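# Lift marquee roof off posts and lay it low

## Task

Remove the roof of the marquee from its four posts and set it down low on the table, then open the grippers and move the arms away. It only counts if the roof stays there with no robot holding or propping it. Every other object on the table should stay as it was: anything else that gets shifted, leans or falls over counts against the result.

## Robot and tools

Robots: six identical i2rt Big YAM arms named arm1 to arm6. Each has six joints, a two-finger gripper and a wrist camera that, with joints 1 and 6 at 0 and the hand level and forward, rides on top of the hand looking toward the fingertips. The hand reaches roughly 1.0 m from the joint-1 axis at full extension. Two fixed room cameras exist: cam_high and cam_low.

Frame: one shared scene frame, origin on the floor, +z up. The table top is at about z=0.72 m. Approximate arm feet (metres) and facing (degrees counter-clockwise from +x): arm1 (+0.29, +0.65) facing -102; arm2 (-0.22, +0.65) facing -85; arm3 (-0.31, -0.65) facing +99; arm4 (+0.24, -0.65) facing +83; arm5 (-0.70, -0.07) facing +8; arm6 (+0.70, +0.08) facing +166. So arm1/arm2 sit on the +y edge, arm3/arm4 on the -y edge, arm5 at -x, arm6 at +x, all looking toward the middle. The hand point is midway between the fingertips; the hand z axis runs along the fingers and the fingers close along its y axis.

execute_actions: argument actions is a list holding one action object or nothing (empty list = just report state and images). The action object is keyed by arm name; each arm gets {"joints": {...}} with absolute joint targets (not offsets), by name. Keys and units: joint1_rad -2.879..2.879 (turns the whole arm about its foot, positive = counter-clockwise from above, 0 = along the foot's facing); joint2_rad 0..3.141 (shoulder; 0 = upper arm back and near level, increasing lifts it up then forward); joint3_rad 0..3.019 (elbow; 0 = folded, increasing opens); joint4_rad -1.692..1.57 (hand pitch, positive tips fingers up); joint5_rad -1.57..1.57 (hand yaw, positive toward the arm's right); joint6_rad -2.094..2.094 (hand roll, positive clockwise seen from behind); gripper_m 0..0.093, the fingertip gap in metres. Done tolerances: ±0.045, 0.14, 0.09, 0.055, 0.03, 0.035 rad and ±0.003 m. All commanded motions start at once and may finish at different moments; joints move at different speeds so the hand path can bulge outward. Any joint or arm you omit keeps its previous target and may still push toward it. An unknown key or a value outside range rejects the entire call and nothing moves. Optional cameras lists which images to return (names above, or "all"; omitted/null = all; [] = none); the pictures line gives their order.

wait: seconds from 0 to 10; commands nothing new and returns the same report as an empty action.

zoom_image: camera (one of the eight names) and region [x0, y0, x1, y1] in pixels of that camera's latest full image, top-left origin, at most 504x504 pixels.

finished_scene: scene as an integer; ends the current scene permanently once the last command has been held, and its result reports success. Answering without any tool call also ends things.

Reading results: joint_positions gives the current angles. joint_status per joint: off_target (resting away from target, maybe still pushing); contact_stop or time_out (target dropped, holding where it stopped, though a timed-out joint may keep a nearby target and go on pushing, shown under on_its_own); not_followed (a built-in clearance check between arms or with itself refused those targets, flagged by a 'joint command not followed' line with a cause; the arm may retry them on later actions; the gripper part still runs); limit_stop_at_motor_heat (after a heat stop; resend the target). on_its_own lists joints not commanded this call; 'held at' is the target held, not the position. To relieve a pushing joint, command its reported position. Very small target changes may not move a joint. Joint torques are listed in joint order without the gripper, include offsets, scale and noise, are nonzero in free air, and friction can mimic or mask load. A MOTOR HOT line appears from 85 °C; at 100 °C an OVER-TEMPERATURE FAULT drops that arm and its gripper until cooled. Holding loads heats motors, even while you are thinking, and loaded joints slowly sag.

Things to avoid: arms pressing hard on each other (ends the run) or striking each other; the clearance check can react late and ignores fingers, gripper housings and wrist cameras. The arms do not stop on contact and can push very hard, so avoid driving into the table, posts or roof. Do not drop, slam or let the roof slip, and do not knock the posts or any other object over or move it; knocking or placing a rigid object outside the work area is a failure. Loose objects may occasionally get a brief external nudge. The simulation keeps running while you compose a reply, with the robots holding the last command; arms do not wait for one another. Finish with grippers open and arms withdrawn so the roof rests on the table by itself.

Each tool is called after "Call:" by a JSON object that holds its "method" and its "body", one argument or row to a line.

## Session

Call:
{"method": "execute_actions", "body": {
  "actions": [],
  "cameras": ["cam_high","cam_low"]
}}

Scene clock: 0.00 s.
Joint torques (N m, as the arm reports them, + toward a larger angle): no reading
arm1.joint_positions: joint1_rad=+0.260 joint2_rad=+0.405 joint3_rad=+0.535 joint4_rad=-1.237 joint5_rad=+0.194 joint6_rad=-0.388 gripper_m=+0.095
arm1.joint_status: not commanded
arm1.hand: x=+0.2734 y=+0.4589 z=+0.9429 quat_wxyz=(-0.059, -0.523, -0.817, +0.238) (m; scene frame)
arm2.joint_positions: joint1_rad=-0.341 joint2_rad=+0.525 joint3_rad=+0.404 joint4_rad=-1.011 joint5_rad=-0.241 joint6_rad=+0.302 gripper_m=+0.095
arm2.joint_status: not commanded
arm2.hand: x=-0.2334 y=+0.4358 z=+0.9328 quat_wxyz=(-0.237, -0.834, -0.496, +0.055) (m; scene frame)
arm3.joint_positions: joint1_rad=+0.094 joint2_rad=+0.351 joint3_rad=+0.649 joint4_rad=-1.406 joint5_rad=+0.295 joint6_rad=+0.506 gripper_m=+0.094
arm3.joint_status: not commanded
arm3.hand: x=-0.2955 y=-0.4819 z=+1.0381 quat_wxyz=(-0.223, +0.549, -0.791, -0.149) (m; scene frame)
arm4.joint_positions: joint1_rad=-0.213 joint2_rad=+0.469 joint3_rad=+0.485 joint4_rad=-1.098 joint5_rad=-0.151 joint6_rad=-0.534 gripper_m=+0.094
arm4.joint_status: not commanded
arm4.hand: x=+0.2816 y=-0.4418 z=+0.9638 quat_wxyz=(-0.201, +0.766, -0.591, -0.156) (m; scene frame)
arm5.joint_positions: joint1_rad=+0.385 joint2_rad=+0.416 joint3_rad=+0.610 joint4_rad=-1.302 joint5_rad=+0.084 joint6_rad=+0.233 gripper_m=+0.094
arm5.joint_status: not commanded
arm5.hand: x=-0.5319 y=+0.0069 z=+0.9651 quat_wxyz=(-0.235, +0.124, -0.963, -0.047) (m; scene frame)
arm6.joint_positions: joint1_rad=-0.299 joint2_rad=+0.495 joint3_rad=+0.462 joint4_rad=-1.050 joint5_rad=-0.284 joint6_rad=-0.187 gripper_m=+0.095
arm6.joint_status: not commanded
arm6.hand: x=+0.4877 y=+0.1423 z=+0.9222 quat_wxyz=(+0.046, +0.955, -0.120, -0.266) (m; scene frame)
pictures: cam_high, cam_low
Images, in order (width x height): cam_high 504x504, cam_low 504x504.

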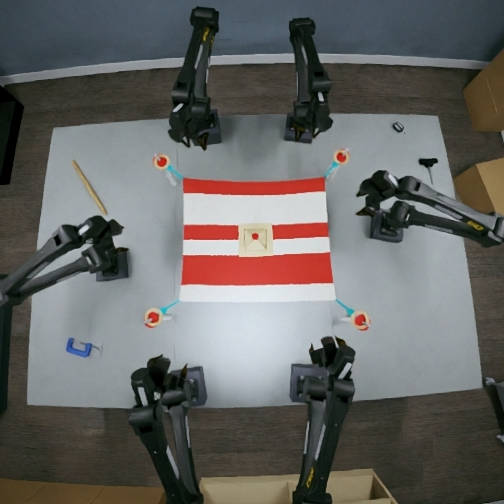

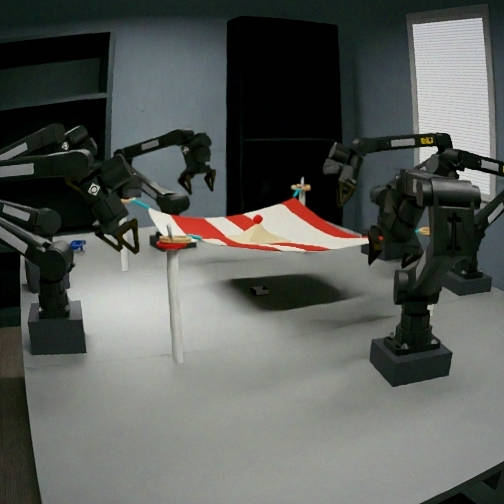

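Call:
{"method": "zoom_image", "body": {
  "camera": "cam_high",
  "region": [120, 130, 380, 350]
}}

Call:
{"method": "zoom_image", "body": {
  "camera": "cam_low",
  "region": [110, 160, 330, 310]
}}

Region (120, 130, 380, 350) of cam_high's 504x504 image, scaled by 1.938, with more detail than that image has; it fills the top 426 rows of this view, and the rest is white.

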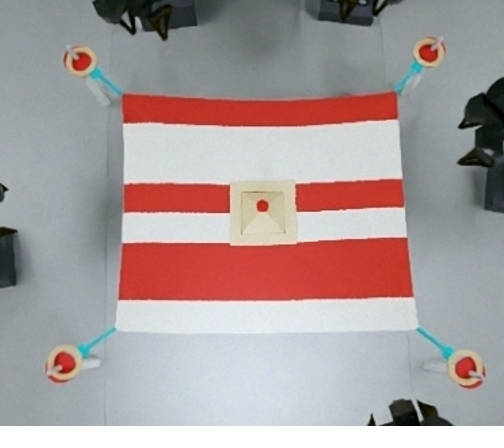

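Region (110, 160, 330, 310) of cam_low's 504x504 image, scaled by 2.291, with more detail than that image has; it fills the top 344 rows of this view, and the rest is white.

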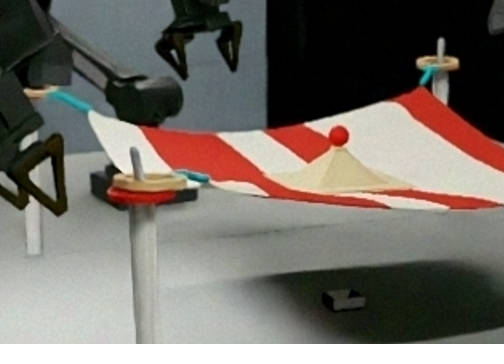

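Call:
{"method": "execute_actions", "body": {
  "actions": [
    {"arm1":{"joints":{"joint1_rad":0.45,"joint2_rad":1.237,"joint3_rad":1.39,"joint4_rad":-1.675,"joint5_rad":0,"joint6_rad":1.01,"gripper_m":0.06}},"arm2":{"joints":{"joint1_rad":-0.46,"joint2_rad":1.25,"joint3_rad":1.26,"joint4_rad":-1.535,"joint5_rad":0,"joint6_rad":-1.21,"gripper_m":0.06}},"arm3":{"joints":{"joint1_rad":0.0,"joint2_rad":1.257,"joint3_rad":1.27,"joint4_rad":-1.548,"joint5_rad":0,"joint6_rad":1.11,"gripper_m":0.06}},"arm4":{"joints":{"joint1_rad":-0.31,"joint2_rad":1.286,"joint3_rad":1.3,"joint4_rad":-1.556,"joint5_rad":0,"joint6_rad":-1.215,"gripper_m":0.06}},"arm5":{"joints":{"joint1_rad":0.0,"joint2_rad":0.1,"joint3_rad":0.45,"joint4_rad":-1.2}},"arm6":{"joints":{"joint1_rad":0.3,"joint2_rad":0.1,"joint4_rad":-1.2,"joint5_rad":0}}}
  ],
  "cameras": ["arm1_cam_wrist","arm2_cam_wrist","arm3_cam_wrist","arm4_cam_wrist","cam_low"]
}}

Scene clock: 38.07 s.
Joint torques (N m, as the arm reports them, + toward a larger angle): arm1=[ 0.32 -8.01 13.47 -0.11 -0.1   0.24] | arm2=[-3.09 -5.73 13.53  0.08  0.05 -0.15] | arm3=[ -0.65 -11.54  15.17  -0.26  -0.08   0.08] | arm4=[-1.48 -8.99 11.34 -0.42  0.15 -0.26] | arm5=[-0.98  4.76 10.77  2.63  0.11  0.04] | arm6=[ 1.02  2.59 13.19  1.37  0.17  0.06]
arm1.joint_positions: joint1_rad=+0.442 joint2_rad=+1.248 joint3_rad=+1.337 joint4_rad=-1.663 joint5_rad=+0.003 joint6_rad=+1.000 gripper_m=+0.060
arm1.joint_status: all done
arm1.hand: x=+0.3822 y=+0.3152 z=+1.0670 quat_wxyz=(+0.004, -0.912, -0.410, +0.000) (m; scene frame)
arm2.joint_positions: joint1_rad=-0.453 joint2_rad=+1.244 joint3_rad=+1.210 joint4_rad=-1.525 joint5_rad=-0.003 joint6_rad=-1.200 gripper_m=+0.060
arm2.joint_status: all done
arm2.hand: x=-0.3459 y=+0.3207 z=+1.0675 quat_wxyz=(-0.006, -0.357, -0.934, -0.001) (m; scene frame)
arm3.joint_positions: joint1_rad=+0.009 joint2_rad=+1.269 joint3_rad=+1.210 joint4_rad=-1.534 joint5_rad=+0.004 joint6_rad=+1.102 gripper_m=+0.060
arm3.joint_status: all done
arm3.hand: x=-0.3555 y=-0.3031 z=+1.0590 quat_wxyz=(+0.000, +0.297, -0.955, +0.011) (m; scene frame)
arm4.joint_positions: joint1_rad=-0.302 joint2_rad=+1.288 joint3_rad=+1.254 joint4_rad=-1.539 joint5_rad=-0.003 joint6_rad=-1.200 gripper_m=+0.060
arm4.joint_status: all done
arm4.hand: x=+0.3831 y=-0.3174 z=+1.0652 quat_wxyz=(+0.000, +0.926, -0.378, -0.003) (m; scene frame)
arm5.joint_positions: joint1_rad=+0.002 joint2_rad=+0.108 joint3_rad=+0.449 joint4_rad=-1.221 joint5_rad=+0.084 joint6_rad=+0.233 gripper_m=+0.094
arm5.joint_status: all done
arm5.hand: x=-0.5329 y=-0.0647 z=+0.9421 quat_wxyz=(-0.345, -0.065, -0.936, -0.025) (m; scene frame)
arm6.joint_positions: joint1_rad=+0.290 joint2_rad=+0.105 joint3_rad=+0.462 joint4_rad=-1.192 joint5_rad=-0.003 joint6_rad=-0.187 gripper_m=+0.095
arm6.joint_status: all done
arm6.hand: x=+0.5232 y=+0.0651 z=+0.9649 quat_wxyz=(-0.018, +0.927, +0.126, -0.354) (m; scene frame)
pictures: arm1_cam_wrist, arm2_cam_wrist, arm3_cam_wrist, arm4_cam_wrist, cam_low
Images, in order (width x height): arm1_cam_wrist 504x504, arm2_cam_wrist 504x504, arm3_cam_wrist 504x504, arm4_cam_wrist 504x504, cam_low 504x504.

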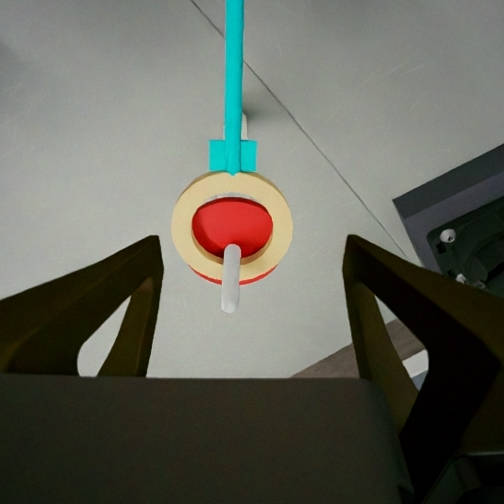

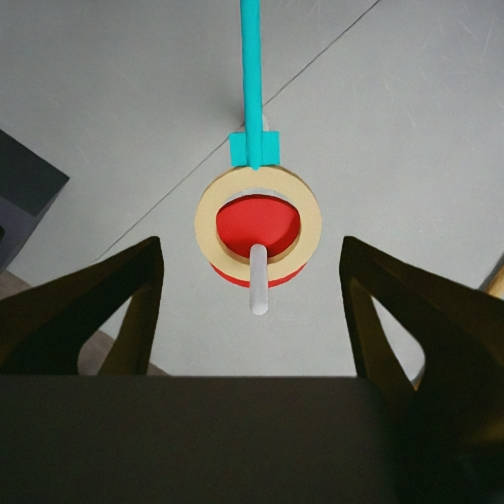

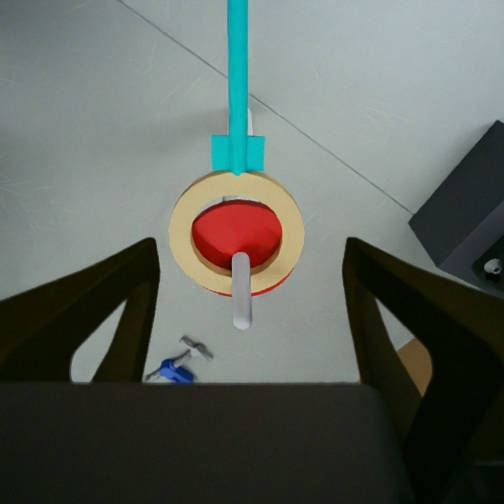

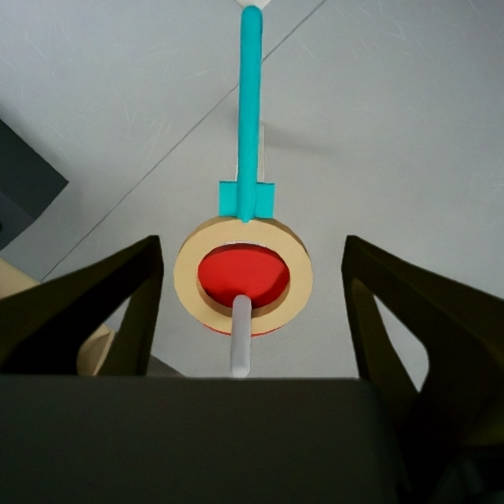

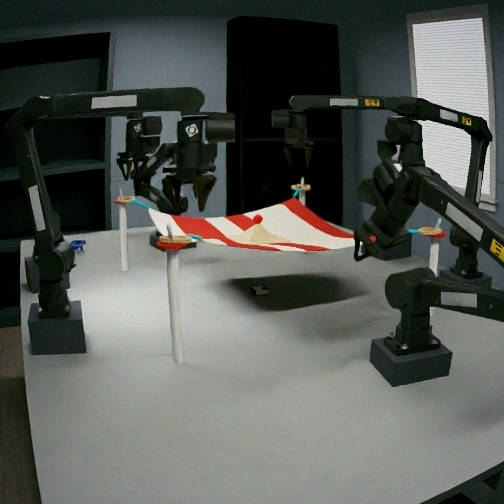

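Call:
{"method": "execute_actions", "body": {
  "actions": [
    {"arm1":{"joints":{"joint1_rad":0.46,"joint3_rad":1.082,"joint4_rad":-1.328}},"arm2":{"joints":{"joint1_rad":-0.418,"joint2_rad":1.29,"joint3_rad":0.992,"joint4_rad":-1.241}},"arm3":{"joints":{"joint1_rad":-0.025,"joint2_rad":1.305,"joint3_rad":1.028,"joint4_rad":-1.257}},"arm4":{"joints":{"joint3_rad":1.103,"joint4_rad":-1.343,"joint6_rad":-1.16}}}
  ],
  "cameras": ["arm1_cam_wrist","arm2_cam_wrist","arm3_cam_wrist","arm4_cam_wrist","cam_low"]
}}

Scene clock: 68.20 s.
Joint torques (N m, as the arm reports them, + toward a larger angle): arm1=[ 0.8  -6.74  9.53  1.05 -0.1   0.25] | arm2=[-1.86 -6.39  8.86  1.08  0.03 -0.14] | arm3=[ -1.11 -10.83   9.58   1.16  -0.08   0.08] | arm4=[-1.28 -8.71  8.54  0.66  0.16  0.05] | arm5=[-1.52  4.83 10.79  2.64  0.1   0.05] | arm6=[ 1.08  2.63 13.2   1.36  0.17  0.07]
arm1.joint_positions: joint1_rad=+0.447 joint2_rad=+1.242 joint3_rad=+1.075 joint4_rad=-1.343 joint5_rad=+0.003 joint6_rad=+1.000 gripper_m=+0.060
arm1.joint_status: all done
arm1.hand: x=+0.3863 y=+0.3068 z=+0.9693 quat_wxyz=(-0.027, -0.911, -0.411, +0.005) (m; scene frame)
arm2.joint_positions: joint1_rad=-0.429 joint2_rad=+1.286 joint3_rad=+0.991 joint4_rad=-1.253 joint5_rad=-0.003 joint6_rad=-1.201 gripper_m=+0.060
arm2.joint_status: all done
arm2.hand: x=-0.3377 y=+0.3164 z=+0.9715 quat_wxyz=(-0.007, -0.345, -0.938, +0.004) (m; scene frame)
arm3.joint_positions: joint1_rad=-0.014 joint2_rad=+1.308 joint3_rad=+1.031 joint4_rad=-1.275 joint5_rad=+0.004 joint6_rad=+1.102 gripper_m=+0.060
arm3.joint_status: all done
arm3.hand: x=-0.3490 y=-0.2914 z=+0.9784 quat_wxyz=(-0.003, +0.286, -0.958, -0.009) (m; scene frame)
arm4.joint_positions: joint1_rad=-0.302 joint2_rad=+1.282 joint3_rad=+1.095 joint4_rad=-1.361 joint5_rad=-0.003 joint6_rad=-1.175 gripper_m=+0.060
arm4.joint_status: all done
arm4.hand: x=+0.3819 y=-0.3198 z=+1.0067 quat_wxyz=(-0.012, +0.921, -0.390, -0.003) (m; scene frame)
arm5.joint_positions: joint1_rad=+0.002 joint2_rad=+0.108 joint3_rad=+0.449 joint4_rad=-1.221 joint5_rad=+0.084 joint6_rad=+0.233 gripper_m=+0.094
arm5.joint_status: not commanded
arm5.hand: x=-0.5329 y=-0.0647 z=+0.9421 quat_wxyz=(-0.345, -0.065, -0.936, -0.025) (m; scene frame)
arm6.joint_positions: joint1_rad=+0.290 joint2_rad=+0.105 joint3_rad=+0.462 joint4_rad=-1.192 joint5_rad=-0.003 joint6_rad=-0.187 gripper_m=+0.095
arm6.joint_status: not commanded
arm6.hand: x=+0.5232 y=+0.0651 z=+0.9649 quat_wxyz=(-0.018, +0.927, +0.126, -0.354) (m; scene frame)
pictures: arm1_cam_wrist, arm2_cam_wrist, arm3_cam_wrist, arm4_cam_wrist, cam_low
Images, in order (width x height): arm1_cam_wrist 504x504, arm2_cam_wrist 504x504, arm3_cam_wrist 504x504, arm4_cam_wrist 504x504, cam_low 504x504.

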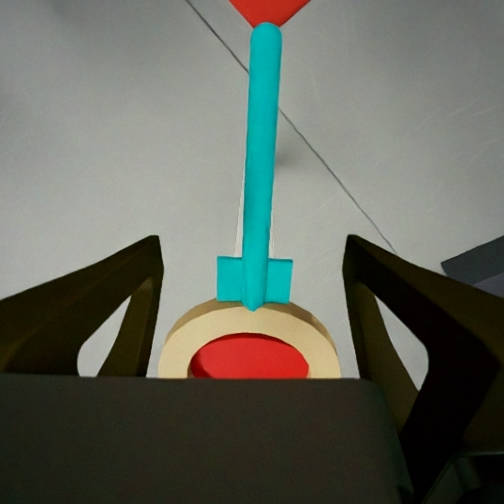

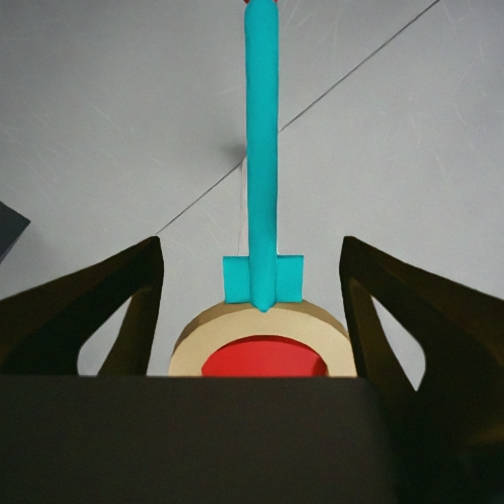

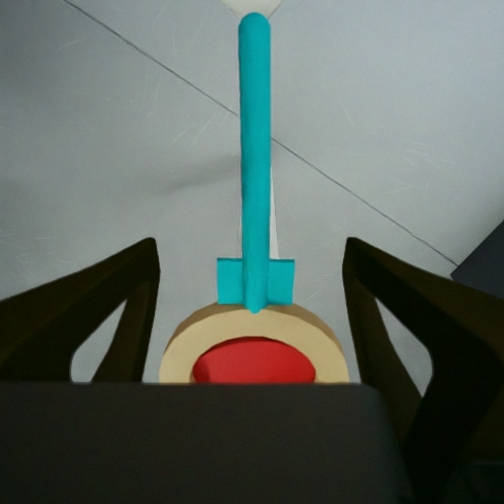

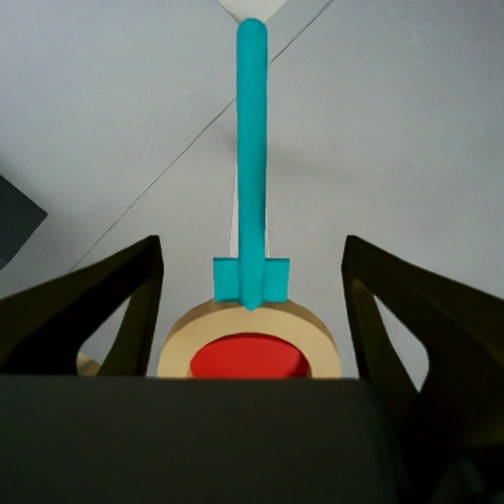

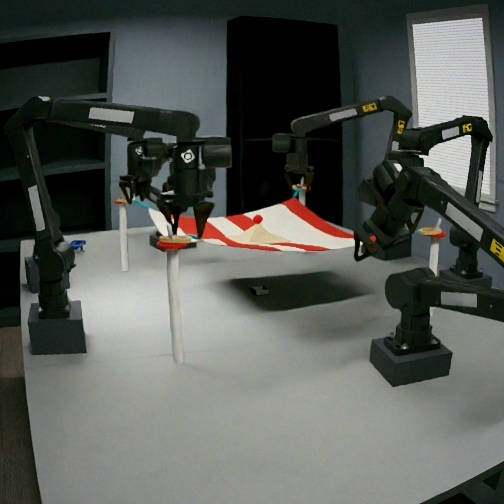

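Call:
{"method": "execute_actions", "body": {
  "actions": [
    {"arm1":{"joints":{"joint1_rad":0.472,"joint3_rad":1.06,"joint4_rad":-1.318,"gripper_m":0.045}},"arm2":{"joints":{"gripper_m":0.045}},"arm3":{"joints":{"joint3_rad":1.008,"joint4_rad":-1.24,"gripper_m":0.045}},"arm4":{"joints":{"joint1_rad":-0.324,"joint3_rad":1.081,"joint4_rad":-1.328,"gripper_m":0.045}}}
  ],
  "cameras": []
}}

Call:
{"method": "execute_actions", "body": {
  "actions": [
    {"arm1":{"joints":{"gripper_m":0.0}},"arm2":{"joints":{"gripper_m":0.0}},"arm3":{"joints":{"gripper_m":0.0}},"arm4":{"joints":{"gripper_m":0.0}}}
  ],
  "cameras": ["arm1_cam_wrist","arm4_cam_wrist"]
}}

Scene clock: 79.63 s.
Joint torques (N m, as the arm reports them, + toward a larger angle): arm1=[ 0.67 -6.67  8.92  0.98 -0.08  0.24] | arm2=[-1.81 -6.05  8.81  1.1   0.02 -0.15] | arm3=[ -0.9  -10.99   8.84   1.13  -0.06   0.08] | arm4=[-1.64 -8.76  7.9   0.74  0.16  0.05] | arm5=[-1.01  5.04 10.73  2.63  0.09  0.03] | arm6=[ 1.06  2.6  13.21  1.36  0.17  0.06]
arm1.joint_positions: joint1_rad=+0.460 joint2_rad=+1.242 joint3_rad=+1.058 joint4_rad=-1.332 joint5_rad=+0.003 joint6_rad=+1.000 gripper_m=+0.045
arm1.joint_status: all done
arm1.hand: x=+0.3901 y=+0.3108 z=+0.9630 quat_wxyz=(-0.024, -0.908, -0.417, +0.004) (m; scene frame)
arm2.joint_positions: joint1_rad=-0.429 joint2_rad=+1.286 joint3_rad=+0.991 joint4_rad=-1.253 joint5_rad=-0.003 joint6_rad=-1.201 gripper_m=+0.045
arm2.joint_status: all done
arm2.hand: x=-0.3377 y=+0.3164 z=+0.9715 quat_wxyz=(-0.007, -0.345, -0.938, +0.004) (m; scene frame)
arm3.joint_positions: joint1_rad=-0.014 joint2_rad=+1.308 joint3_rad=+1.020 joint4_rad=-1.259 joint5_rad=+0.004 joint6_rad=+1.102 gripper_m=+0.045
arm3.joint_status: all done
arm3.hand: x=-0.3491 y=-0.2911 z=+0.9745 quat_wxyz=(-0.003, +0.286, -0.958, -0.012) (m; scene frame)
arm4.joint_positions: joint1_rad=-0.311 joint2_rad=+1.282 joint3_rad=+1.081 joint4_rad=-1.347 joint5_rad=-0.003 joint6_rad=-1.175 gripper_m=+0.045
arm4.joint_status: all done
arm4.hand: x=+0.3843 y=-0.3217 z=+1.0017 quat_wxyz=(-0.013, +0.919, -0.394, -0.003) (m; scene frame)
arm5.joint_positions: joint1_rad=+0.002 joint2_rad=+0.108 joint3_rad=+0.449 joint4_rad=-1.221 joint5_rad=+0.084 joint6_rad=+0.233 gripper_m=+0.094
arm5.joint_status: not commanded
arm5.hand: x=-0.5329 y=-0.0647 z=+0.9421 quat_wxyz=(-0.345, -0.065, -0.936, -0.025) (m; scene frame)
arm6.joint_positions: joint1_rad=+0.290 joint2_rad=+0.105 joint3_rad=+0.462 joint4_rad=-1.192 joint5_rad=-0.003 joint6_rad=-0.187 gripper_m=+0.095
arm6.joint_status: not commanded
arm6.hand: x=+0.5232 y=+0.0651 z=+0.9649 quat_wxyz=(-0.018, +0.927, +0.126, -0.354) (m; scene frame)
pictures: none
No camera images: the call's "cameras" was empty. Leave "cameras" out to get every camera's image.

Scene clock: 80.23 s.
Joint torques (N m, as the arm reports them, + toward a larger angle): arm1=[ 0.79 -7.44  8.85  1.04 -0.09  0.23] | arm2=[-1.75 -6.16  8.79  1.04  0.03 -0.15] | arm3=[ -1.   -11.02   8.84   1.12  -0.07   0.07] | arm4=[-1.73 -9.15  7.94  0.77  0.14  0.01] | arm5=[-1.21  5.11 10.65  2.47  0.09  0.07] | arm6=[ 1.02  2.6  13.19  1.39  0.17  0.06]
arm1.joint_positions: joint1_rad=+0.460 joint2_rad=+1.242 joint3_rad=+1.058 joint4_rad=-1.332 joint5_rad=+0.003 joint6_rad=+1.001 gripper_m=+0.021
arm1.joint_status: gripper_m off_target (ended at +0.021, target +0.000)
arm1.hand: x=+0.3901 y=+0.3108 z=+0.9630 quat_wxyz=(-0.024, -0.909, -0.417, +0.004) (m; scene frame)
arm2.joint_positions: joint1_rad=-0.429 joint2_rad=+1.286 joint3_rad=+0.991 joint4_rad=-1.251 joint5_rad=-0.003 joint6_rad=-1.201 gripper_m=+0.022
arm2.joint_status: gripper_m off_target (ended at +0.022, target +0.000)
arm2.hand: x=-0.3378 y=+0.3160 z=+0.9715 quat_wxyz=(-0.007, -0.345, -0.939, +0.005) (m; scene frame)
arm3.joint_positions: joint1_rad=-0.014 joint2_rad=+1.308 joint3_rad=+1.020 joint4_rad=-1.259 joint5_rad=+0.004 joint6_rad=+1.102 gripper_m=+0.020
arm3.joint_status: gripper_m off_target (ended at +0.020, target +0.000)
arm3.hand: x=-0.3491 y=-0.2911 z=+0.9745 quat_wxyz=(-0.003, +0.286, -0.958, -0.012) (m; scene frame)
arm4.joint_positions: joint1_rad=-0.311 joint2_rad=+1.282 joint3_rad=+1.081 joint4_rad=-1.347 joint5_rad=-0.003 joint6_rad=-1.174 gripper_m=+0.021
arm4.joint_status: gripper_m off_target (ended at +0.021, target +0.000)
arm4.hand: x=+0.3843 y=-0.3217 z=+1.0017 quat_wxyz=(-0.013, +0.919, -0.394, -0.003) (m; scene frame)
arm5.joint_positions: joint1_rad=+0.002 joint2_rad=+0.108 joint3_rad=+0.449 joint4_rad=-1.221 joint5_rad=+0.084 joint6_rad=+0.233 gripper_m=+0.094
arm5.joint_status: not commanded
arm5.hand: x=-0.5329 y=-0.0647 z=+0.9421 quat_wxyz=(-0.345, -0.065, -0.936, -0.025) (m; scene frame)
arm6.joint_positions: joint1_rad=+0.290 joint2_rad=+0.105 joint3_rad=+0.462 joint4_rad=-1.192 joint5_rad=-0.003 joint6_rad=-0.187 gripper_m=+0.095
arm6.joint_status: not commanded
arm6.hand: x=+0.5232 y=+0.0651 z=+0.9649 quat_wxyz=(-0.018, +0.927, +0.126, -0.354) (m; scene frame)
pictures: arm1_cam_wrist, arm4_cam_wrist
Images, in order (width x height): arm1_cam_wrist 504x504, arm4_cam_wrist 504x504.

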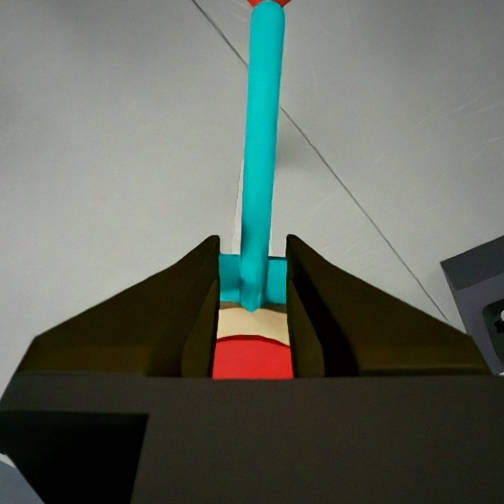

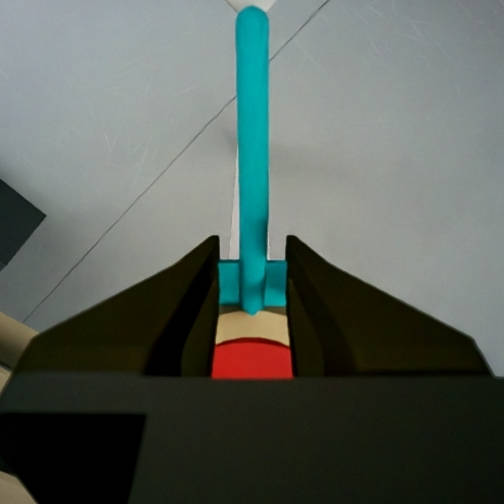

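Call:
{"method": "execute_actions", "body": {
  "actions": [
    {"arm1":{"joints":{"joint1_rad":0.493,"joint3_rad":1.163,"joint4_rad":-1.427}},"arm2":{"joints":{"joint1_rad":-0.47,"joint3_rad":1.096,"joint4_rad":-1.345}},"arm3":{"joints":{"joint1_rad":0.022,"joint3_rad":1.128,"joint4_rad":-1.355}},"arm4":{"joints":{"joint1_rad":-0.352,"joint3_rad":1.18,"joint4_rad":-1.44}}}
  ],
  "cameras": ["cam_low"]
}}

Scene clock: 96.33 s.
Joint torques (N m, as the arm reports them, + toward a larger angle): arm1=[ 1.02 -7.8  13.17 -0.17 -0.1   0.24] | arm2=[-3.94 -5.97 13.05 -0.1   0.13 -0.14] | arm3=[  0.98 -11.84  14.78  -0.38  -0.06   0.07] | arm4=[-1.97 -9.19 10.93 -0.54  0.3   0.06] | arm5=[-1.7   5.24 10.82  2.68  0.09  0.07] | arm6=[ 1.07  2.58 13.19  1.37  0.17  0.06]
arm1.joint_positions: joint1_rad=+0.478 joint2_rad=+1.242 joint3_rad=+1.116 joint4_rad=-1.413 joint5_rad=+0.003 joint6_rad=+1.001 gripper_m=+0.021
arm1.joint_status: all done
arm1.hand: x=+0.3955 y=+0.3144 z=+0.9848 quat_wxyz=(-0.013, -0.905, -0.425, +0.003) (m; scene frame)
arm2.joint_positions: joint1_rad=-0.451 joint2_rad=+1.286 joint3_rad=+1.049 joint4_rad=-1.331 joint5_rad=-0.005 joint6_rad=-1.201 gripper_m=+0.022
arm2.joint_status: all done
arm2.hand: x=-0.3452 y=+0.3177 z=+0.9930 quat_wxyz=(-0.008, -0.355, -0.935, -0.006) (m; scene frame)
arm3.joint_positions: joint1_rad=+0.005 joint2_rad=+1.308 joint3_rad=+1.071 joint4_rad=-1.338 joint5_rad=+0.004 joint6_rad=+1.103 gripper_m=+0.020
arm3.joint_status: all done
arm3.hand: x=-0.3554 y=-0.2937 z=+0.9933 quat_wxyz=(-0.001, +0.295, -0.956, +0.002) (m; scene frame)
arm4.joint_positions: joint1_rad=-0.331 joint2_rad=+1.283 joint3_rad=+1.140 joint4_rad=-1.420 joint5_rad=-0.006 joint6_rad=-1.174 gripper_m=+0.021
arm4.joint_status: all done
arm4.hand: x=+0.3907 y=-0.3244 z=+1.0235 quat_wxyz=(-0.005, +0.915, -0.403, -0.005) (m; scene frame)
arm5.joint_positions: joint1_rad=+0.002 joint2_rad=+0.108 joint3_rad=+0.449 joint4_rad=-1.221 joint5_rad=+0.084 joint6_rad=+0.233 gripper_m=+0.094
arm5.joint_status: not commanded
arm5.hand: x=-0.5329 y=-0.0647 z=+0.9421 quat_wxyz=(-0.345, -0.065, -0.936, -0.025) (m; scene frame)
arm6.joint_positions: joint1_rad=+0.290 joint2_rad=+0.105 joint3_rad=+0.462 joint4_rad=-1.192 joint5_rad=-0.003 joint6_rad=-0.187 gripper_m=+0.095
arm6.joint_status: not commanded
arm6.hand: x=+0.5232 y=+0.0651 z=+0.9649 quat_wxyz=(-0.018, +0.927, +0.126, -0.354) (m; scene frame)
pictures: cam_low
Images, in order (width x height): cam_low 504x504.

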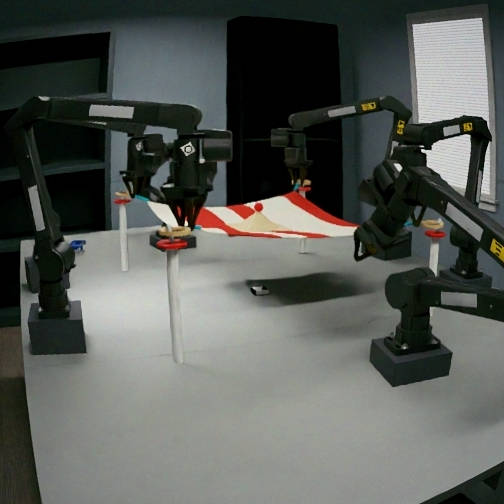

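Only ~7 mm outward so far; push a bit more outward in the next step.

Call:
{"method": "execute_actions", "body": {
  "actions": [
    {"arm1":{"joints":{"joint1_rad":0.522,"joint3_rad":1.266,"joint4_rad":-1.575}},"arm2":{"joints":{"joint1_rad":-0.503,"joint3_rad":1.202,"joint4_rad":-1.505}},"arm3":{"joints":{"joint1_rad":0.052,"joint3_rad":1.235,"joint4_rad":-1.52}},"arm4":{"joints":{"joint1_rad":-0.385,"joint3_rad":1.28,"joint4_rad":-1.585}}}
  ],
  "cameras": ["cam_low","cam_high"]
}}

Call:
{"method": "zoom_image", "body": {
  "camera": "cam_low",
  "region": [100, 140, 460, 270]
}}

Scene clock: 109.57 s.
Joint torques (N m, as the arm reports them, + toward a larger angle): arm1=[ 1.35 -7.33 12.04 -0.42 -0.23  0.22] | arm2=[-4.57 -6.05 12.47 -0.34  0.37 -0.15] | arm3=[  1.25 -11.78  14.1   -0.6   -0.19   0.08] | arm4=[-2.67 -9.82 10.34 -0.77  0.56  0.02] | arm5=[-1.38  5.54 10.79  2.62  0.07  0.05] | arm6=[ 1.07  2.59 13.2   1.38  0.17  0.06]
arm1.joint_positions: joint1_rad=+0.503 joint2_rad=+1.242 joint3_rad=+1.229 joint4_rad=-1.556 joint5_rad=+0.008 joint6_rad=+1.001 gripper_m=+0.021
arm1.joint_status: all done
arm1.hand: x=+0.4014 y=+0.3210 z=+1.0275 quat_wxyz=(+0.002, -0.900, -0.436, +0.003) (m; scene frame)
arm2.joint_positions: joint1_rad=-0.478 joint2_rad=+1.286 joint3_rad=+1.163 joint4_rad=-1.488 joint5_rad=-0.011 joint6_rad=-1.201 gripper_m=+0.022
arm2.joint_status: all done
arm2.hand: x=-0.3525 y=+0.3230 z=+1.0359 quat_wxyz=(-0.011, -0.367, -0.930, -0.027) (m; scene frame)
arm3.joint_positions: joint1_rad=+0.032 joint2_rad=+1.308 joint3_rad=+1.188 joint4_rad=-1.499 joint5_rad=+0.007 joint6_rad=+1.103 gripper_m=+0.020
arm3.joint_status: all done
arm3.hand: x=-0.3639 y=-0.2981 z=+1.0375 quat_wxyz=(+0.001, +0.308, -0.951, +0.024) (m; scene frame)
arm4.joint_positions: joint1_rad=-0.359 joint2_rad=+1.285 joint3_rad=+1.248 joint4_rad=-1.562 joint5_rad=-0.014 joint6_rad=-1.174 gripper_m=+0.021
arm4.joint_status: all done
arm4.hand: x=+0.3967 y=-0.3321 z=+1.0643 quat_wxyz=(+0.012, +0.909, -0.416, -0.009) (m; scene frame)
arm5.joint_positions: joint1_rad=+0.002 joint2_rad=+0.108 joint3_rad=+0.449 joint4_rad=-1.221 joint5_rad=+0.084 joint6_rad=+0.233 gripper_m=+0.094
arm5.joint_status: not commanded
arm5.hand: x=-0.5329 y=-0.0647 z=+0.9421 quat_wxyz=(-0.345, -0.065, -0.936, -0.025) (m; scene frame)
arm6.joint_positions: joint1_rad=+0.290 joint2_rad=+0.105 joint3_rad=+0.462 joint4_rad=-1.192 joint5_rad=-0.003 joint6_rad=-0.187 gripper_m=+0.095
arm6.joint_status: not commanded
arm6.hand: x=+0.5232 y=+0.0651 z=+0.9649 quat_wxyz=(-0.018, +0.927, +0.126, -0.354) (m; scene frame)
pictures: cam_high, cam_low
Images, in order (width x height): cam_high 504x504, cam_low 504x504.

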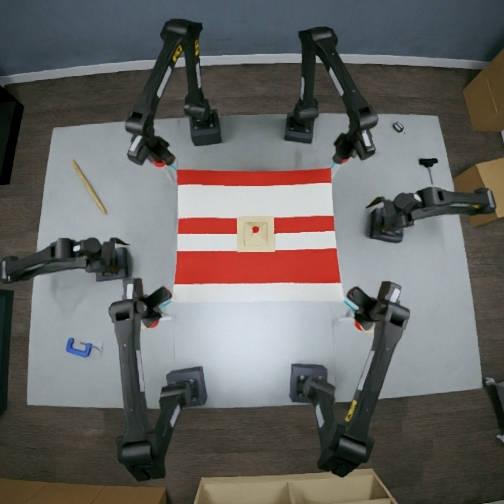

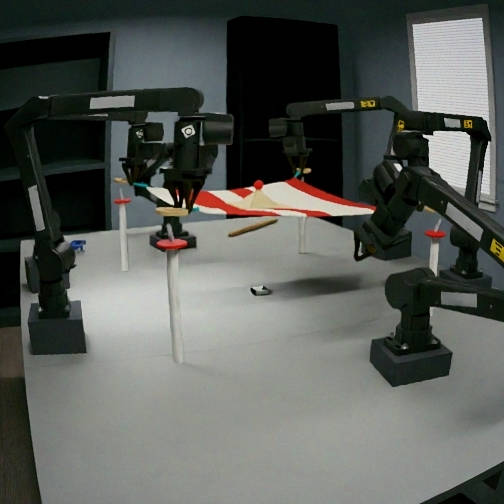

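Region (100, 140, 460, 270) of cam_low's 504x504 image, scaled by 1.400, with more detail than that image has; it fills the top 182 rows of this view, and the rest is white.

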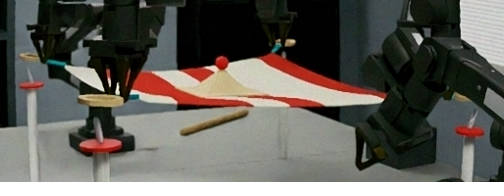

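Call:
{"method": "execute_actions", "body": {
  "actions": [],
  "cameras": ["cam_high","cam_low"]
}}

Scene clock: 131.07 s.
Joint torques (N m, as the arm reports them, + toward a larger angle): arm1=[ 1.37 -7.38 12.14 -0.38 -0.25  0.24] | arm2=[-4.42 -6.41 12.41 -0.33  0.36 -0.14] | arm3=[  1.35 -11.3   13.95  -0.59  -0.21   0.07] | arm4=[-2.53 -9.38 10.28 -0.8   0.5   0.03] | arm5=[-1.35  4.67 10.76  2.63  0.09  0.01] | arm6=[ 1.04  2.6  13.19  1.38  0.17  0.06]
arm1.joint_positions: joint1_rad=+0.503 joint2_rad=+1.242 joint3_rad=+1.229 joint4_rad=-1.556 joint5_rad=+0.008 joint6_rad=+1.001 gripper_m=+0.021
arm1.joint_status: all done
arm1.hand: x=+0.4014 y=+0.3210 z=+1.0275 quat_wxyz=(+0.002, -0.900, -0.436, +0.003) (m; scene frame)
arm2.joint_positions: joint1_rad=-0.478 joint2_rad=+1.286 joint3_rad=+1.163 joint4_rad=-1.488 joint5_rad=-0.011 joint6_rad=-1.201 gripper_m=+0.022
arm2.joint_status: all done
arm2.hand: x=-0.3525 y=+0.3230 z=+1.0359 quat_wxyz=(-0.011, -0.367, -0.930, -0.027) (m; scene frame)
arm3.joint_positions: joint1_rad=+0.032 joint2_rad=+1.308 joint3_rad=+1.188 joint4_rad=-1.499 joint5_rad=+0.007 joint6_rad=+1.103 gripper_m=+0.020
arm3.joint_status: all done
arm3.hand: x=-0.3639 y=-0.2981 z=+1.0375 quat_wxyz=(+0.001, +0.308, -0.951, +0.024) (m; scene frame)
arm4.joint_positions: joint1_rad=-0.359 joint2_rad=+1.285 joint3_rad=+1.248 joint4_rad=-1.562 joint5_rad=-0.014 joint6_rad=-1.174 gripper_m=+0.021
arm4.joint_status: all done
arm4.hand: x=+0.3967 y=-0.3321 z=+1.0643 quat_wxyz=(+0.012, +0.909, -0.416, -0.009) (m; scene frame)
arm5.joint_positions: joint1_rad=+0.002 joint2_rad=+0.108 joint3_rad=+0.449 joint4_rad=-1.221 joint5_rad=+0.084 joint6_rad=+0.233 gripper_m=+0.094
arm5.joint_status: not commanded
arm5.hand: x=-0.5329 y=-0.0647 z=+0.9421 quat_wxyz=(-0.345, -0.065, -0.936, -0.025) (m; scene frame)
arm6.joint_positions: joint1_rad=+0.290 joint2_rad=+0.105 joint3_rad=+0.462 joint4_rad=-1.192 joint5_rad=-0.003 joint6_rad=-0.187 gripper_m=+0.095
arm6.joint_status: not commanded
arm6.hand: x=+0.5232 y=+0.0651 z=+0.9649 quat_wxyz=(-0.018, +0.927, +0.126, -0.354) (m; scene frame)
pictures: cam_high, cam_low
Images, in order (width x height): cam_high 504x504, cam_low 504x504.

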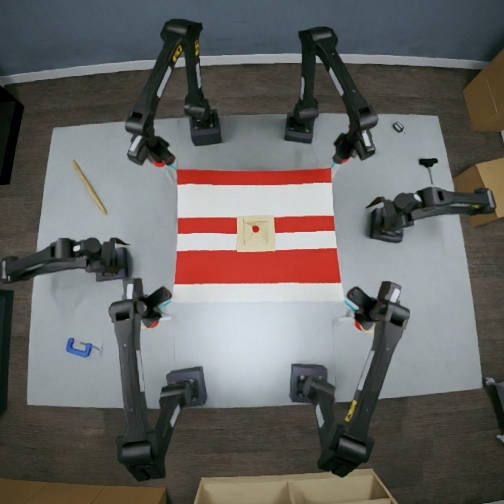

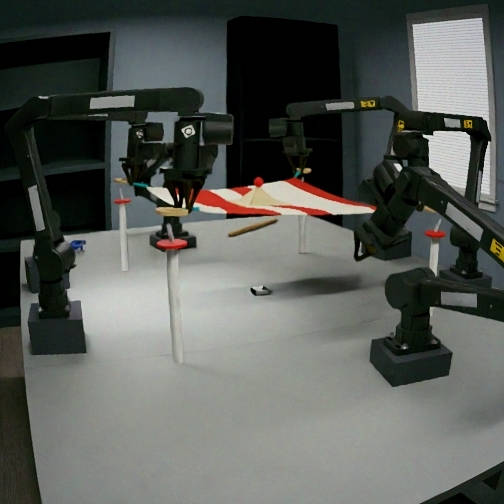

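Call:
{"method": "execute_actions", "body": {
  "actions": [
    {"arm1":{"joints":{"joint1_rad":0.15,"joint6_rad":0.55}},"arm2":{"joints":{"joint1_rad":-0.2,"joint6_rad":-0.8}},"arm3":{"joints":{"joint1_rad":-0.24,"joint6_rad":0.85}},"arm4":{"joints":{"joint1_rad":0.0,"joint6_rad":-0.65}}}
  ],
  "cameras": []
}}

Call:
{"method": "execute_actions", "body": {
  "actions": [
    {"arm1":{"joints":{"joint2_rad":0.863,"joint3_rad":0.985,"joint4_rad":-1.68}},"arm2":{"joints":{"joint2_rad":0.835,"joint3_rad":0.907,"joint4_rad":-1.64}},"arm3":{"joints":{"joint2_rad":1.59,"joint3_rad":1.48,"joint4_rad":-1.414}},"arm4":{"joints":{"joint2_rad":1.455,"joint3_rad":1.47,"joint4_rad":-1.54}}}
  ],
  "cameras": ["cam_high","cam_low"]
}}

Scene clock: 139.17 s.
Joint torques (N m, as the arm reports them, + toward a larger angle): arm1=[-0.06 -7.43 12.24 -0.25 -0.08 -0.01] | arm2=[-2.95 -6.28 12.44 -0.14  0.08  0.04] | arm3=[  0.17 -11.45  13.93  -0.48  -0.04  -0.12] | arm4=[-1.07 -8.9  10.29 -0.63  0.19  0.02] | arm5=[-1.39  5.01 10.7   2.69  0.1   0.03] | arm6=[ 1.07  2.6  13.2   1.38  0.17  0.07]
arm1.joint_positions: joint1_rad=+0.149 joint2_rad=+1.242 joint3_rad=+1.229 joint4_rad=-1.560 joint5_rad=+0.002 joint6_rad=+0.560 gripper_m=+0.021
arm1.joint_status: all done
arm1.hand: x=+0.2822 y=+0.3037 z=+1.0275 quat_wxyz=(+0.004, -0.880, -0.475, -0.001) (m; scene frame)
arm2.joint_positions: joint1_rad=-0.194 joint2_rad=+1.286 joint3_rad=+1.163 joint4_rad=-1.492 joint5_rad=-0.003 joint6_rad=-0.810 gripper_m=+0.022
arm2.joint_status: all done
arm2.hand: x=-0.2577 y=+0.3009 z=+1.0370 quat_wxyz=(+0.001, -0.417, -0.909, -0.029) (m; scene frame)
arm3.joint_positions: joint1_rad=-0.245 joint2_rad=+1.308 joint3_rad=+1.188 joint4_rad=-1.502 joint5_rad=+0.003 joint6_rad=+0.858 gripper_m=+0.020
arm3.joint_status: all done
arm3.hand: x=-0.2664 y=-0.2972 z=+1.0373 quat_wxyz=(+0.010, +0.292, -0.956, +0.024) (m; scene frame)
arm4.joint_positions: joint1_rad=+0.002 joint2_rad=+1.285 joint3_rad=+1.248 joint4_rad=-1.565 joint5_rad=-0.003 joint6_rad=-0.666 gripper_m=+0.021
arm4.joint_status: all done
arm4.hand: x=+0.2755 y=-0.2984 z=+1.0646 quat_wxyz=(+0.014, +0.876, -0.481, +0.003) (m; scene frame)
arm5.joint_positions: joint1_rad=+0.002 joint2_rad=+0.108 joint3_rad=+0.449 joint4_rad=-1.221 joint5_rad=+0.084 joint6_rad=+0.233 gripper_m=+0.094
arm5.joint_status: not commanded
arm5.hand: x=-0.5329 y=-0.0647 z=+0.9421 quat_wxyz=(-0.345, -0.065, -0.936, -0.025) (m; scene frame)
arm6.joint_positions: joint1_rad=+0.290 joint2_rad=+0.105 joint3_rad=+0.462 joint4_rad=-1.192 joint5_rad=-0.003 joint6_rad=-0.187 gripper_m=+0.095
arm6.joint_status: not commanded
arm6.hand: x=+0.5232 y=+0.0651 z=+0.9649 quat_wxyz=(-0.018, +0.927, +0.126, -0.354) (m; scene frame)
pictures: none
No camera images: the call's "cameras" was empty. Leave "cameras" out to get every camera's image.

Scene clock: 140.43 s.
Joint torques (N m, as the arm reports them, + toward a larger angle): arm1=[-0.16 -1.68  8.69  0.   -0.09  0.02] | arm2=[-3.07 -0.45  8.62  0.23  0.09  0.04] | arm3=[  0.33 -16.71  14.86   0.68  -0.05  -0.08] | arm4=[ -0.92 -13.39  11.25   0.34   0.19   0.04] | arm5=[-1.16  5.17 10.66  2.57  0.09  0.03] | arm6=[ 1.1   2.6  13.2   1.38  0.17  0.06]
arm1.joint_positions: joint1_rad=+0.149 joint2_rad=+0.859 joint3_rad=+0.984 joint4_rad=-1.671 joint5_rad=+0.002 joint6_rad=+0.560 gripper_m=+0.021
arm1.joint_status: all done
arm1.hand: x=+0.2849 y=+0.4376 z=+1.0316 quat_wxyz=(-0.008, -0.880, -0.475, +0.006) (m; scene frame)
arm2.joint_positions: joint1_rad=-0.194 joint2_rad=+0.828 joint3_rad=+0.913 joint4_rad=-1.631 joint5_rad=-0.003 joint6_rad=-0.809 gripper_m=+0.022
arm2.joint_status: all done
arm2.hand: x=-0.2434 y=+0.4464 z=+1.0600 quat_wxyz=(-0.010, -0.418, -0.909, +0.003) (m; scene frame)
arm3.joint_positions: joint1_rad=-0.245 joint2_rad=+1.603 joint3_rad=+1.422 joint4_rad=-1.422 joint5_rad=+0.003 joint6_rad=+0.857 gripper_m=+0.020
arm3.joint_status: all done
arm3.hand: x=-0.2530 y=-0.1841 z=+1.0073 quat_wxyz=(+0.006, +0.293, -0.956, +0.015) (m; scene frame)
arm4.joint_positions: joint1_rad=+0.002 joint2_rad=+1.463 joint3_rad=+1.424 joint4_rad=-1.547 joint5_rad=-0.003 joint6_rad=-0.664 gripper_m=+0.021
arm4.joint_status: all done
arm4.hand: x=+0.2827 y=-0.2264 z=+1.0652 quat_wxyz=(+0.007, +0.876, -0.482, +0.000) (m; scene frame)
arm5.joint_positions: joint1_rad=+0.002 joint2_rad=+0.108 joint3_rad=+0.449 joint4_rad=-1.221 joint5_rad=+0.084 joint6_rad=+0.233 gripper_m=+0.094
arm5.joint_status: not commanded
arm5.hand: x=-0.5329 y=-0.0647 z=+0.9421 quat_wxyz=(-0.345, -0.065, -0.936, -0.025) (m; scene frame)
arm6.joint_positions: joint1_rad=+0.290 joint2_rad=+0.105 joint3_rad=+0.462 joint4_rad=-1.192 joint5_rad=-0.003 joint6_rad=-0.187 gripper_m=+0.095
arm6.joint_status: not commanded
arm6.hand: x=+0.5232 y=+0.0651 z=+0.9649 quat_wxyz=(-0.018, +0.927, +0.126, -0.354) (m; scene frame)
pictures: cam_high, cam_low
Images, in order (width x height): cam_high 504x504, cam_low 504x504.

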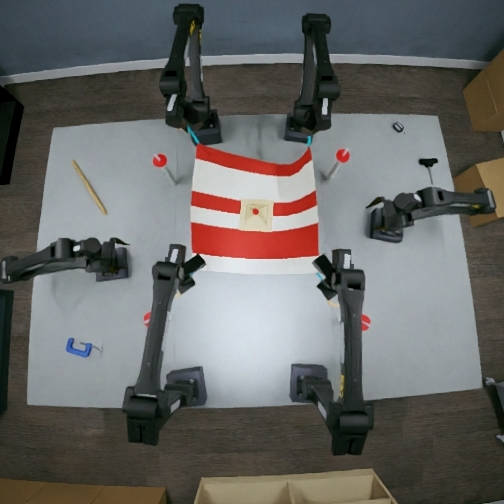

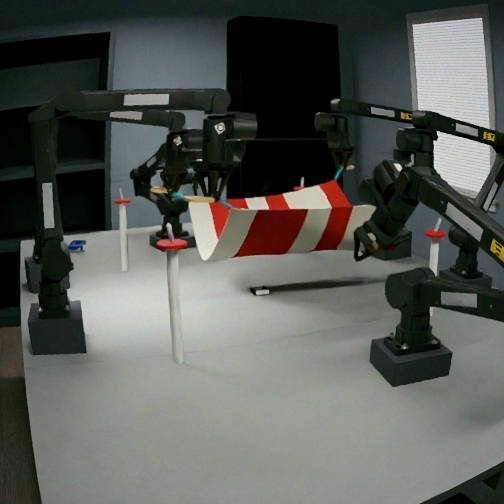

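Call:
{"method": "execute_actions", "body": {
  "actions": [
    {"arm1":{"joints":{"joint3_rad":0.8,"joint4_rad":-1.495}},"arm2":{"joints":{"joint2_rad":0.86,"joint3_rad":0.665,"joint4_rad":-1.365}},"arm3":{"joints":{"joint2_rad":1.63,"joint3_rad":1.336,"joint4_rad":-1.255}},"arm4":{"joints":{"joint2_rad":1.505,"joint3_rad":1.2,"joint4_rad":-1.245}}}
  ],
  "cameras": ["cam_low"]
}}

Call:
{"method": "execute_actions", "body": {
  "actions": [
    {"arm1":{"joints":{"joint2_rad":0.99,"joint3_rad":0.58,"joint4_rad":-1.135}},"arm2":{"joints":{"joint2_rad":1.09,"joint3_rad":0.485,"joint4_rad":-0.945}},"arm3":{"joints":{"joint2_rad":1.75,"joint3_rad":1.18,"joint4_rad":-0.975}},"arm4":{"joints":{"joint2_rad":1.635,"joint3_rad":1.04,"joint4_rad":-0.945}}}
  ],
  "cameras": ["cam_high","cam_low"]
}}

Scene clock: 151.23 s.
Joint torques (N m, as the arm reports them, + toward a larger angle): arm1=[-0.21 -1.75  9.37  0.78 -0.09  0.01] | arm2=[-3.12 -0.93  8.9   0.97  0.08  0.03] | arm3=[  0.44 -16.82   9.17   1.02  -0.05  -0.1 ] | arm4=[ -0.42 -13.71   8.23   0.35   0.23   0.04] | arm5=[-1.3   4.76 10.72  2.61  0.11  0.05] | arm6=[ 1.04  2.65 13.21  1.38  0.17  0.07]
arm1.joint_positions: joint1_rad=+0.149 joint2_rad=+0.863 joint3_rad=+0.793 joint4_rad=-1.504 joint5_rad=+0.002 joint6_rad=+0.560 gripper_m=+0.021
arm1.joint_status: all done
arm1.hand: x=+0.2850 y=+0.4414 z=+0.9583 quat_wxyz=(+0.004, -0.880, -0.475, -0.001) (m; scene frame)
arm2.joint_positions: joint1_rad=-0.194 joint2_rad=+0.855 joint3_rad=+0.665 joint4_rad=-1.373 joint5_rad=-0.003 joint6_rad=-0.809 gripper_m=+0.022
arm2.joint_status: all done
arm2.hand: x=-0.2420 y=+0.4481 z=+0.9611 quat_wxyz=(-0.007, -0.418, -0.909, -0.004) (m; scene frame)
arm3.joint_positions: joint1_rad=-0.245 joint2_rad=+1.629 joint3_rad=+1.342 joint4_rad=-1.271 joint5_rad=+0.003 joint6_rad=+0.857 gripper_m=+0.020
arm3.joint_status: all done
arm3.hand: x=-0.2516 y=-0.1723 z=+0.9658 quat_wxyz=(-0.003, +0.293, -0.956, -0.006) (m; scene frame)
arm4.joint_positions: joint1_rad=+0.002 joint2_rad=+1.513 joint3_rad=+1.190 joint4_rad=-1.257 joint5_rad=-0.003 joint6_rad=-0.664 gripper_m=+0.021
arm4.joint_status: all done
arm4.hand: x=+0.2827 y=-0.2248 z=+0.9572 quat_wxyz=(+0.004, +0.876, -0.482, -0.001) (m; scene frame)
arm5.joint_positions: joint1_rad=+0.002 joint2_rad=+0.108 joint3_rad=+0.449 joint4_rad=-1.221 joint5_rad=+0.084 joint6_rad=+0.233 gripper_m=+0.094
arm5.joint_status: not commanded
arm5.hand: x=-0.5329 y=-0.0647 z=+0.9421 quat_wxyz=(-0.345, -0.065, -0.936, -0.025) (m; scene frame)
arm6.joint_positions: joint1_rad=+0.290 joint2_rad=+0.105 joint3_rad=+0.462 joint4_rad=-1.192 joint5_rad=-0.003 joint6_rad=-0.187 gripper_m=+0.095
arm6.joint_status: not commanded
arm6.hand: x=+0.5232 y=+0.0651 z=+0.9649 quat_wxyz=(-0.018, +0.927, +0.126, -0.354) (m; scene frame)
pictures: cam_low
Images, in order (width x height): cam_low 504x504.

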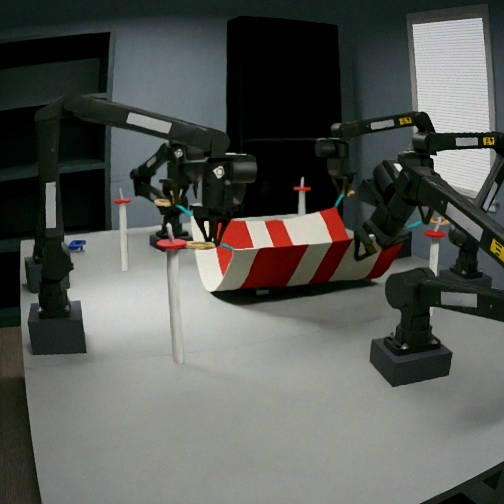

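Scene clock: 152.37 s.
Joint torques (N m, as the arm reports them, + toward a larger angle): arm1=[-0.13 -3.68  8.73  0.88 -0.09  0.03] | arm2=[-3.06 -2.66  7.75  1.1   0.07  0.05] | arm3=[  0.31 -19.15   8.79   0.97  -0.05  -0.08] | arm4=[ -0.66 -15.3    7.62   0.56   0.2    0.04] | arm5=[-1.71  5.41 10.78  2.7   0.06  0.05] | arm6=[ 1.03  2.6  13.2   1.37  0.17  0.07]
arm1.joint_positions: joint1_rad=+0.149 joint2_rad=+1.001 joint3_rad=+0.572 joint4_rad=-1.148 joint5_rad=+0.002 joint6_rad=+0.559 gripper_m=+0.021
arm1.joint_status: all done
arm1.hand: x=+0.2847 y=+0.4291 z=+0.8495 quat_wxyz=(+0.006, -0.880, -0.476, -0.002) (m; scene frame)
arm2.joint_positions: joint1_rad=-0.194 joint2_rad=+1.095 joint3_rad=+0.481 joint4_rad=-0.956 joint5_rad=-0.003 joint6_rad=-0.809 gripper_m=+0.022
arm2.joint_status: all done
arm2.hand: x=-0.2424 y=+0.4297 z=+0.8503 quat_wxyz=(-0.006, -0.418, -0.909, -0.007) (m; scene frame)
arm3.joint_positions: joint1_rad=-0.245 joint2_rad=+1.765 joint3_rad=+1.174 joint4_rad=-0.991 joint5_rad=+0.003 joint6_rad=+0.857 gripper_m=+0.020
arm3.joint_status: all done
arm3.hand: x=-0.2524 y=-0.1774 z=+0.8452 quat_wxyz=(+0.002, +0.293, -0.956, +0.005) (m; scene frame)
arm4.joint_positions: joint1_rad=+0.002 joint2_rad=+1.643 joint3_rad=+1.026 joint4_rad=-0.961 joint5_rad=-0.003 joint6_rad=-0.664 gripper_m=+0.021
arm4.joint_status: all done
arm4.hand: x=+0.2824 y=-0.2254 z=+0.8482 quat_wxyz=(+0.002, +0.876, -0.482, -0.002) (m; scene frame)
arm5.joint_positions: joint1_rad=+0.002 joint2_rad=+0.108 joint3_rad=+0.449 joint4_rad=-1.221 joint5_rad=+0.084 joint6_rad=+0.233 gripper_m=+0.094
arm5.joint_status: not commanded
arm5.hand: x=-0.5329 y=-0.0647 z=+0.9421 quat_wxyz=(-0.345, -0.065, -0.936, -0.025) (m; scene frame)
arm6.joint_positions: joint1_rad=+0.290 joint2_rad=+0.105 joint3_rad=+0.462 joint4_rad=-1.192 joint5_rad=-0.003 joint6_rad=-0.187 gripper_m=+0.095
arm6.joint_status: not commanded
arm6.hand: x=+0.5232 y=+0.0651 z=+0.9649 quat_wxyz=(-0.018, +0.927, +0.126, -0.354) (m; scene frame)
pictures: cam_high, cam_low
Images, in order (width x height): cam_high 504x504, cam_low 504x504.

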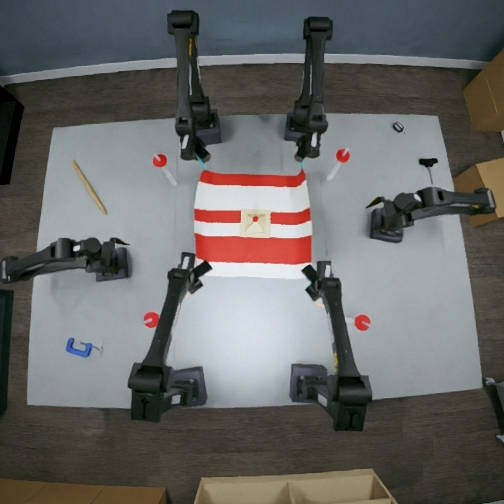

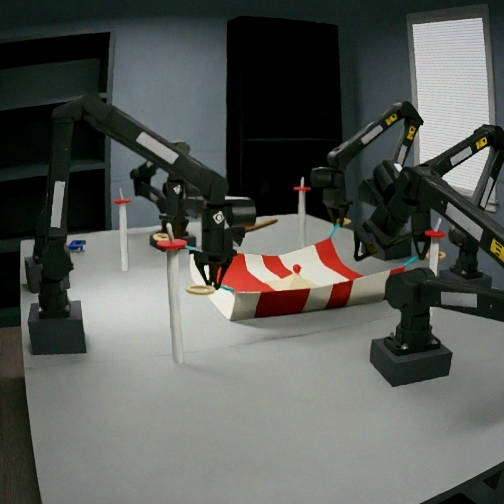

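Call:
{"method": "execute_actions", "body": {
  "actions": [
    {"arm1":{"joints":{"joint2_rad":1.268,"joint3_rad":0.425,"joint4_rad":-0.7}},"arm2":{"joints":{"joint2_rad":1.468,"joint3_rad":0.38,"joint4_rad":-0.455}},"arm3":{"joints":{"joint2_rad":1.932,"joint3_rad":1.11,"joint4_rad":-0.72}},"arm4":{"joints":{"joint2_rad":1.836,"joint3_rad":0.963,"joint4_rad":-0.665}}}
  ],
  "cameras": ["cam_low"]
}}

Scene clock: 164.83 s.
Joint torques (N m, as the arm reports them, + toward a larger angle): arm1=[-0.24 -4.66  6.48  0.88 -0.07  0.01] | arm2=[-3.05 -3.76  4.35  1.16  0.06  0.03] | arm3=[  0.3  -20.42   7.06   1.13  -0.05  -0.08] | arm4=[ -0.5  -15.95   5.65   0.67   0.21   0.04] | arm5=[-1.07  4.66 10.77  2.64  0.08  0.02] | arm6=[ 1.15  2.64 13.2   1.38  0.17  0.07]
arm1.joint_positions: joint1_rad=+0.149 joint2_rad=+1.274 joint3_rad=+0.417 joint4_rad=-0.714 joint5_rad=+0.002 joint6_rad=+0.559 gripper_m=+0.021
arm1.joint_status: all done
arm1.hand: x=+0.2846 y=+0.4241 z=+0.7461 quat_wxyz=(+0.003, -0.880, -0.476, +0.000) (m; scene frame)
arm2.joint_positions: joint1_rad=-0.194 joint2_rad=+1.459 joint3_rad=+0.379 joint4_rad=-0.467 joint5_rad=-0.003 joint6_rad=-0.809 gripper_m=+0.022
arm2.joint_status: all done
arm2.hand: x=-0.2421 y=+0.4189 z=+0.7495 quat_wxyz=(-0.010, -0.418, -0.909, +0.003) (m; scene frame)
arm3.joint_positions: joint1_rad=-0.245 joint2_rad=+1.950 joint3_rad=+1.109 joint4_rad=-0.737 joint5_rad=+0.003 joint6_rad=+0.857 gripper_m=+0.020
arm3.joint_status: all done
arm3.hand: x=-0.2524 y=-0.1754 z=+0.7418 quat_wxyz=(+0.001, +0.293, -0.956, +0.003) (m; scene frame)
arm4.joint_positions: joint1_rad=+0.002 joint2_rad=+1.845 joint3_rad=+0.957 joint4_rad=-0.682 joint5_rad=-0.003 joint6_rad=-0.664 gripper_m=+0.021
arm4.joint_status: all done
arm4.hand: x=+0.2827 y=-0.2210 z=+0.7460 quat_wxyz=(-0.001, +0.876, -0.482, -0.003) (m; scene frame)
arm5.joint_positions: joint1_rad=+0.002 joint2_rad=+0.108 joint3_rad=+0.449 joint4_rad=-1.221 joint5_rad=+0.084 joint6_rad=+0.233 gripper_m=+0.094
arm5.joint_status: not commanded
arm5.hand: x=-0.5329 y=-0.0647 z=+0.9421 quat_wxyz=(-0.345, -0.065, -0.936, -0.025) (m; scene frame)
arm6.joint_positions: joint1_rad=+0.290 joint2_rad=+0.105 joint3_rad=+0.462 joint4_rad=-1.192 joint5_rad=-0.003 joint6_rad=-0.187 gripper_m=+0.095
arm6.joint_status: not commanded
arm6.hand: x=+0.5232 y=+0.0651 z=+0.9649 quat_wxyz=(-0.018, +0.927, +0.126, -0.354) (m; scene frame)
pictures: cam_low
Images, in order (width x height): cam_low 504x504.

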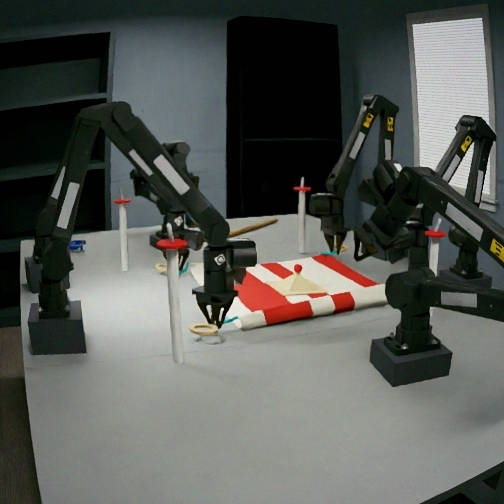

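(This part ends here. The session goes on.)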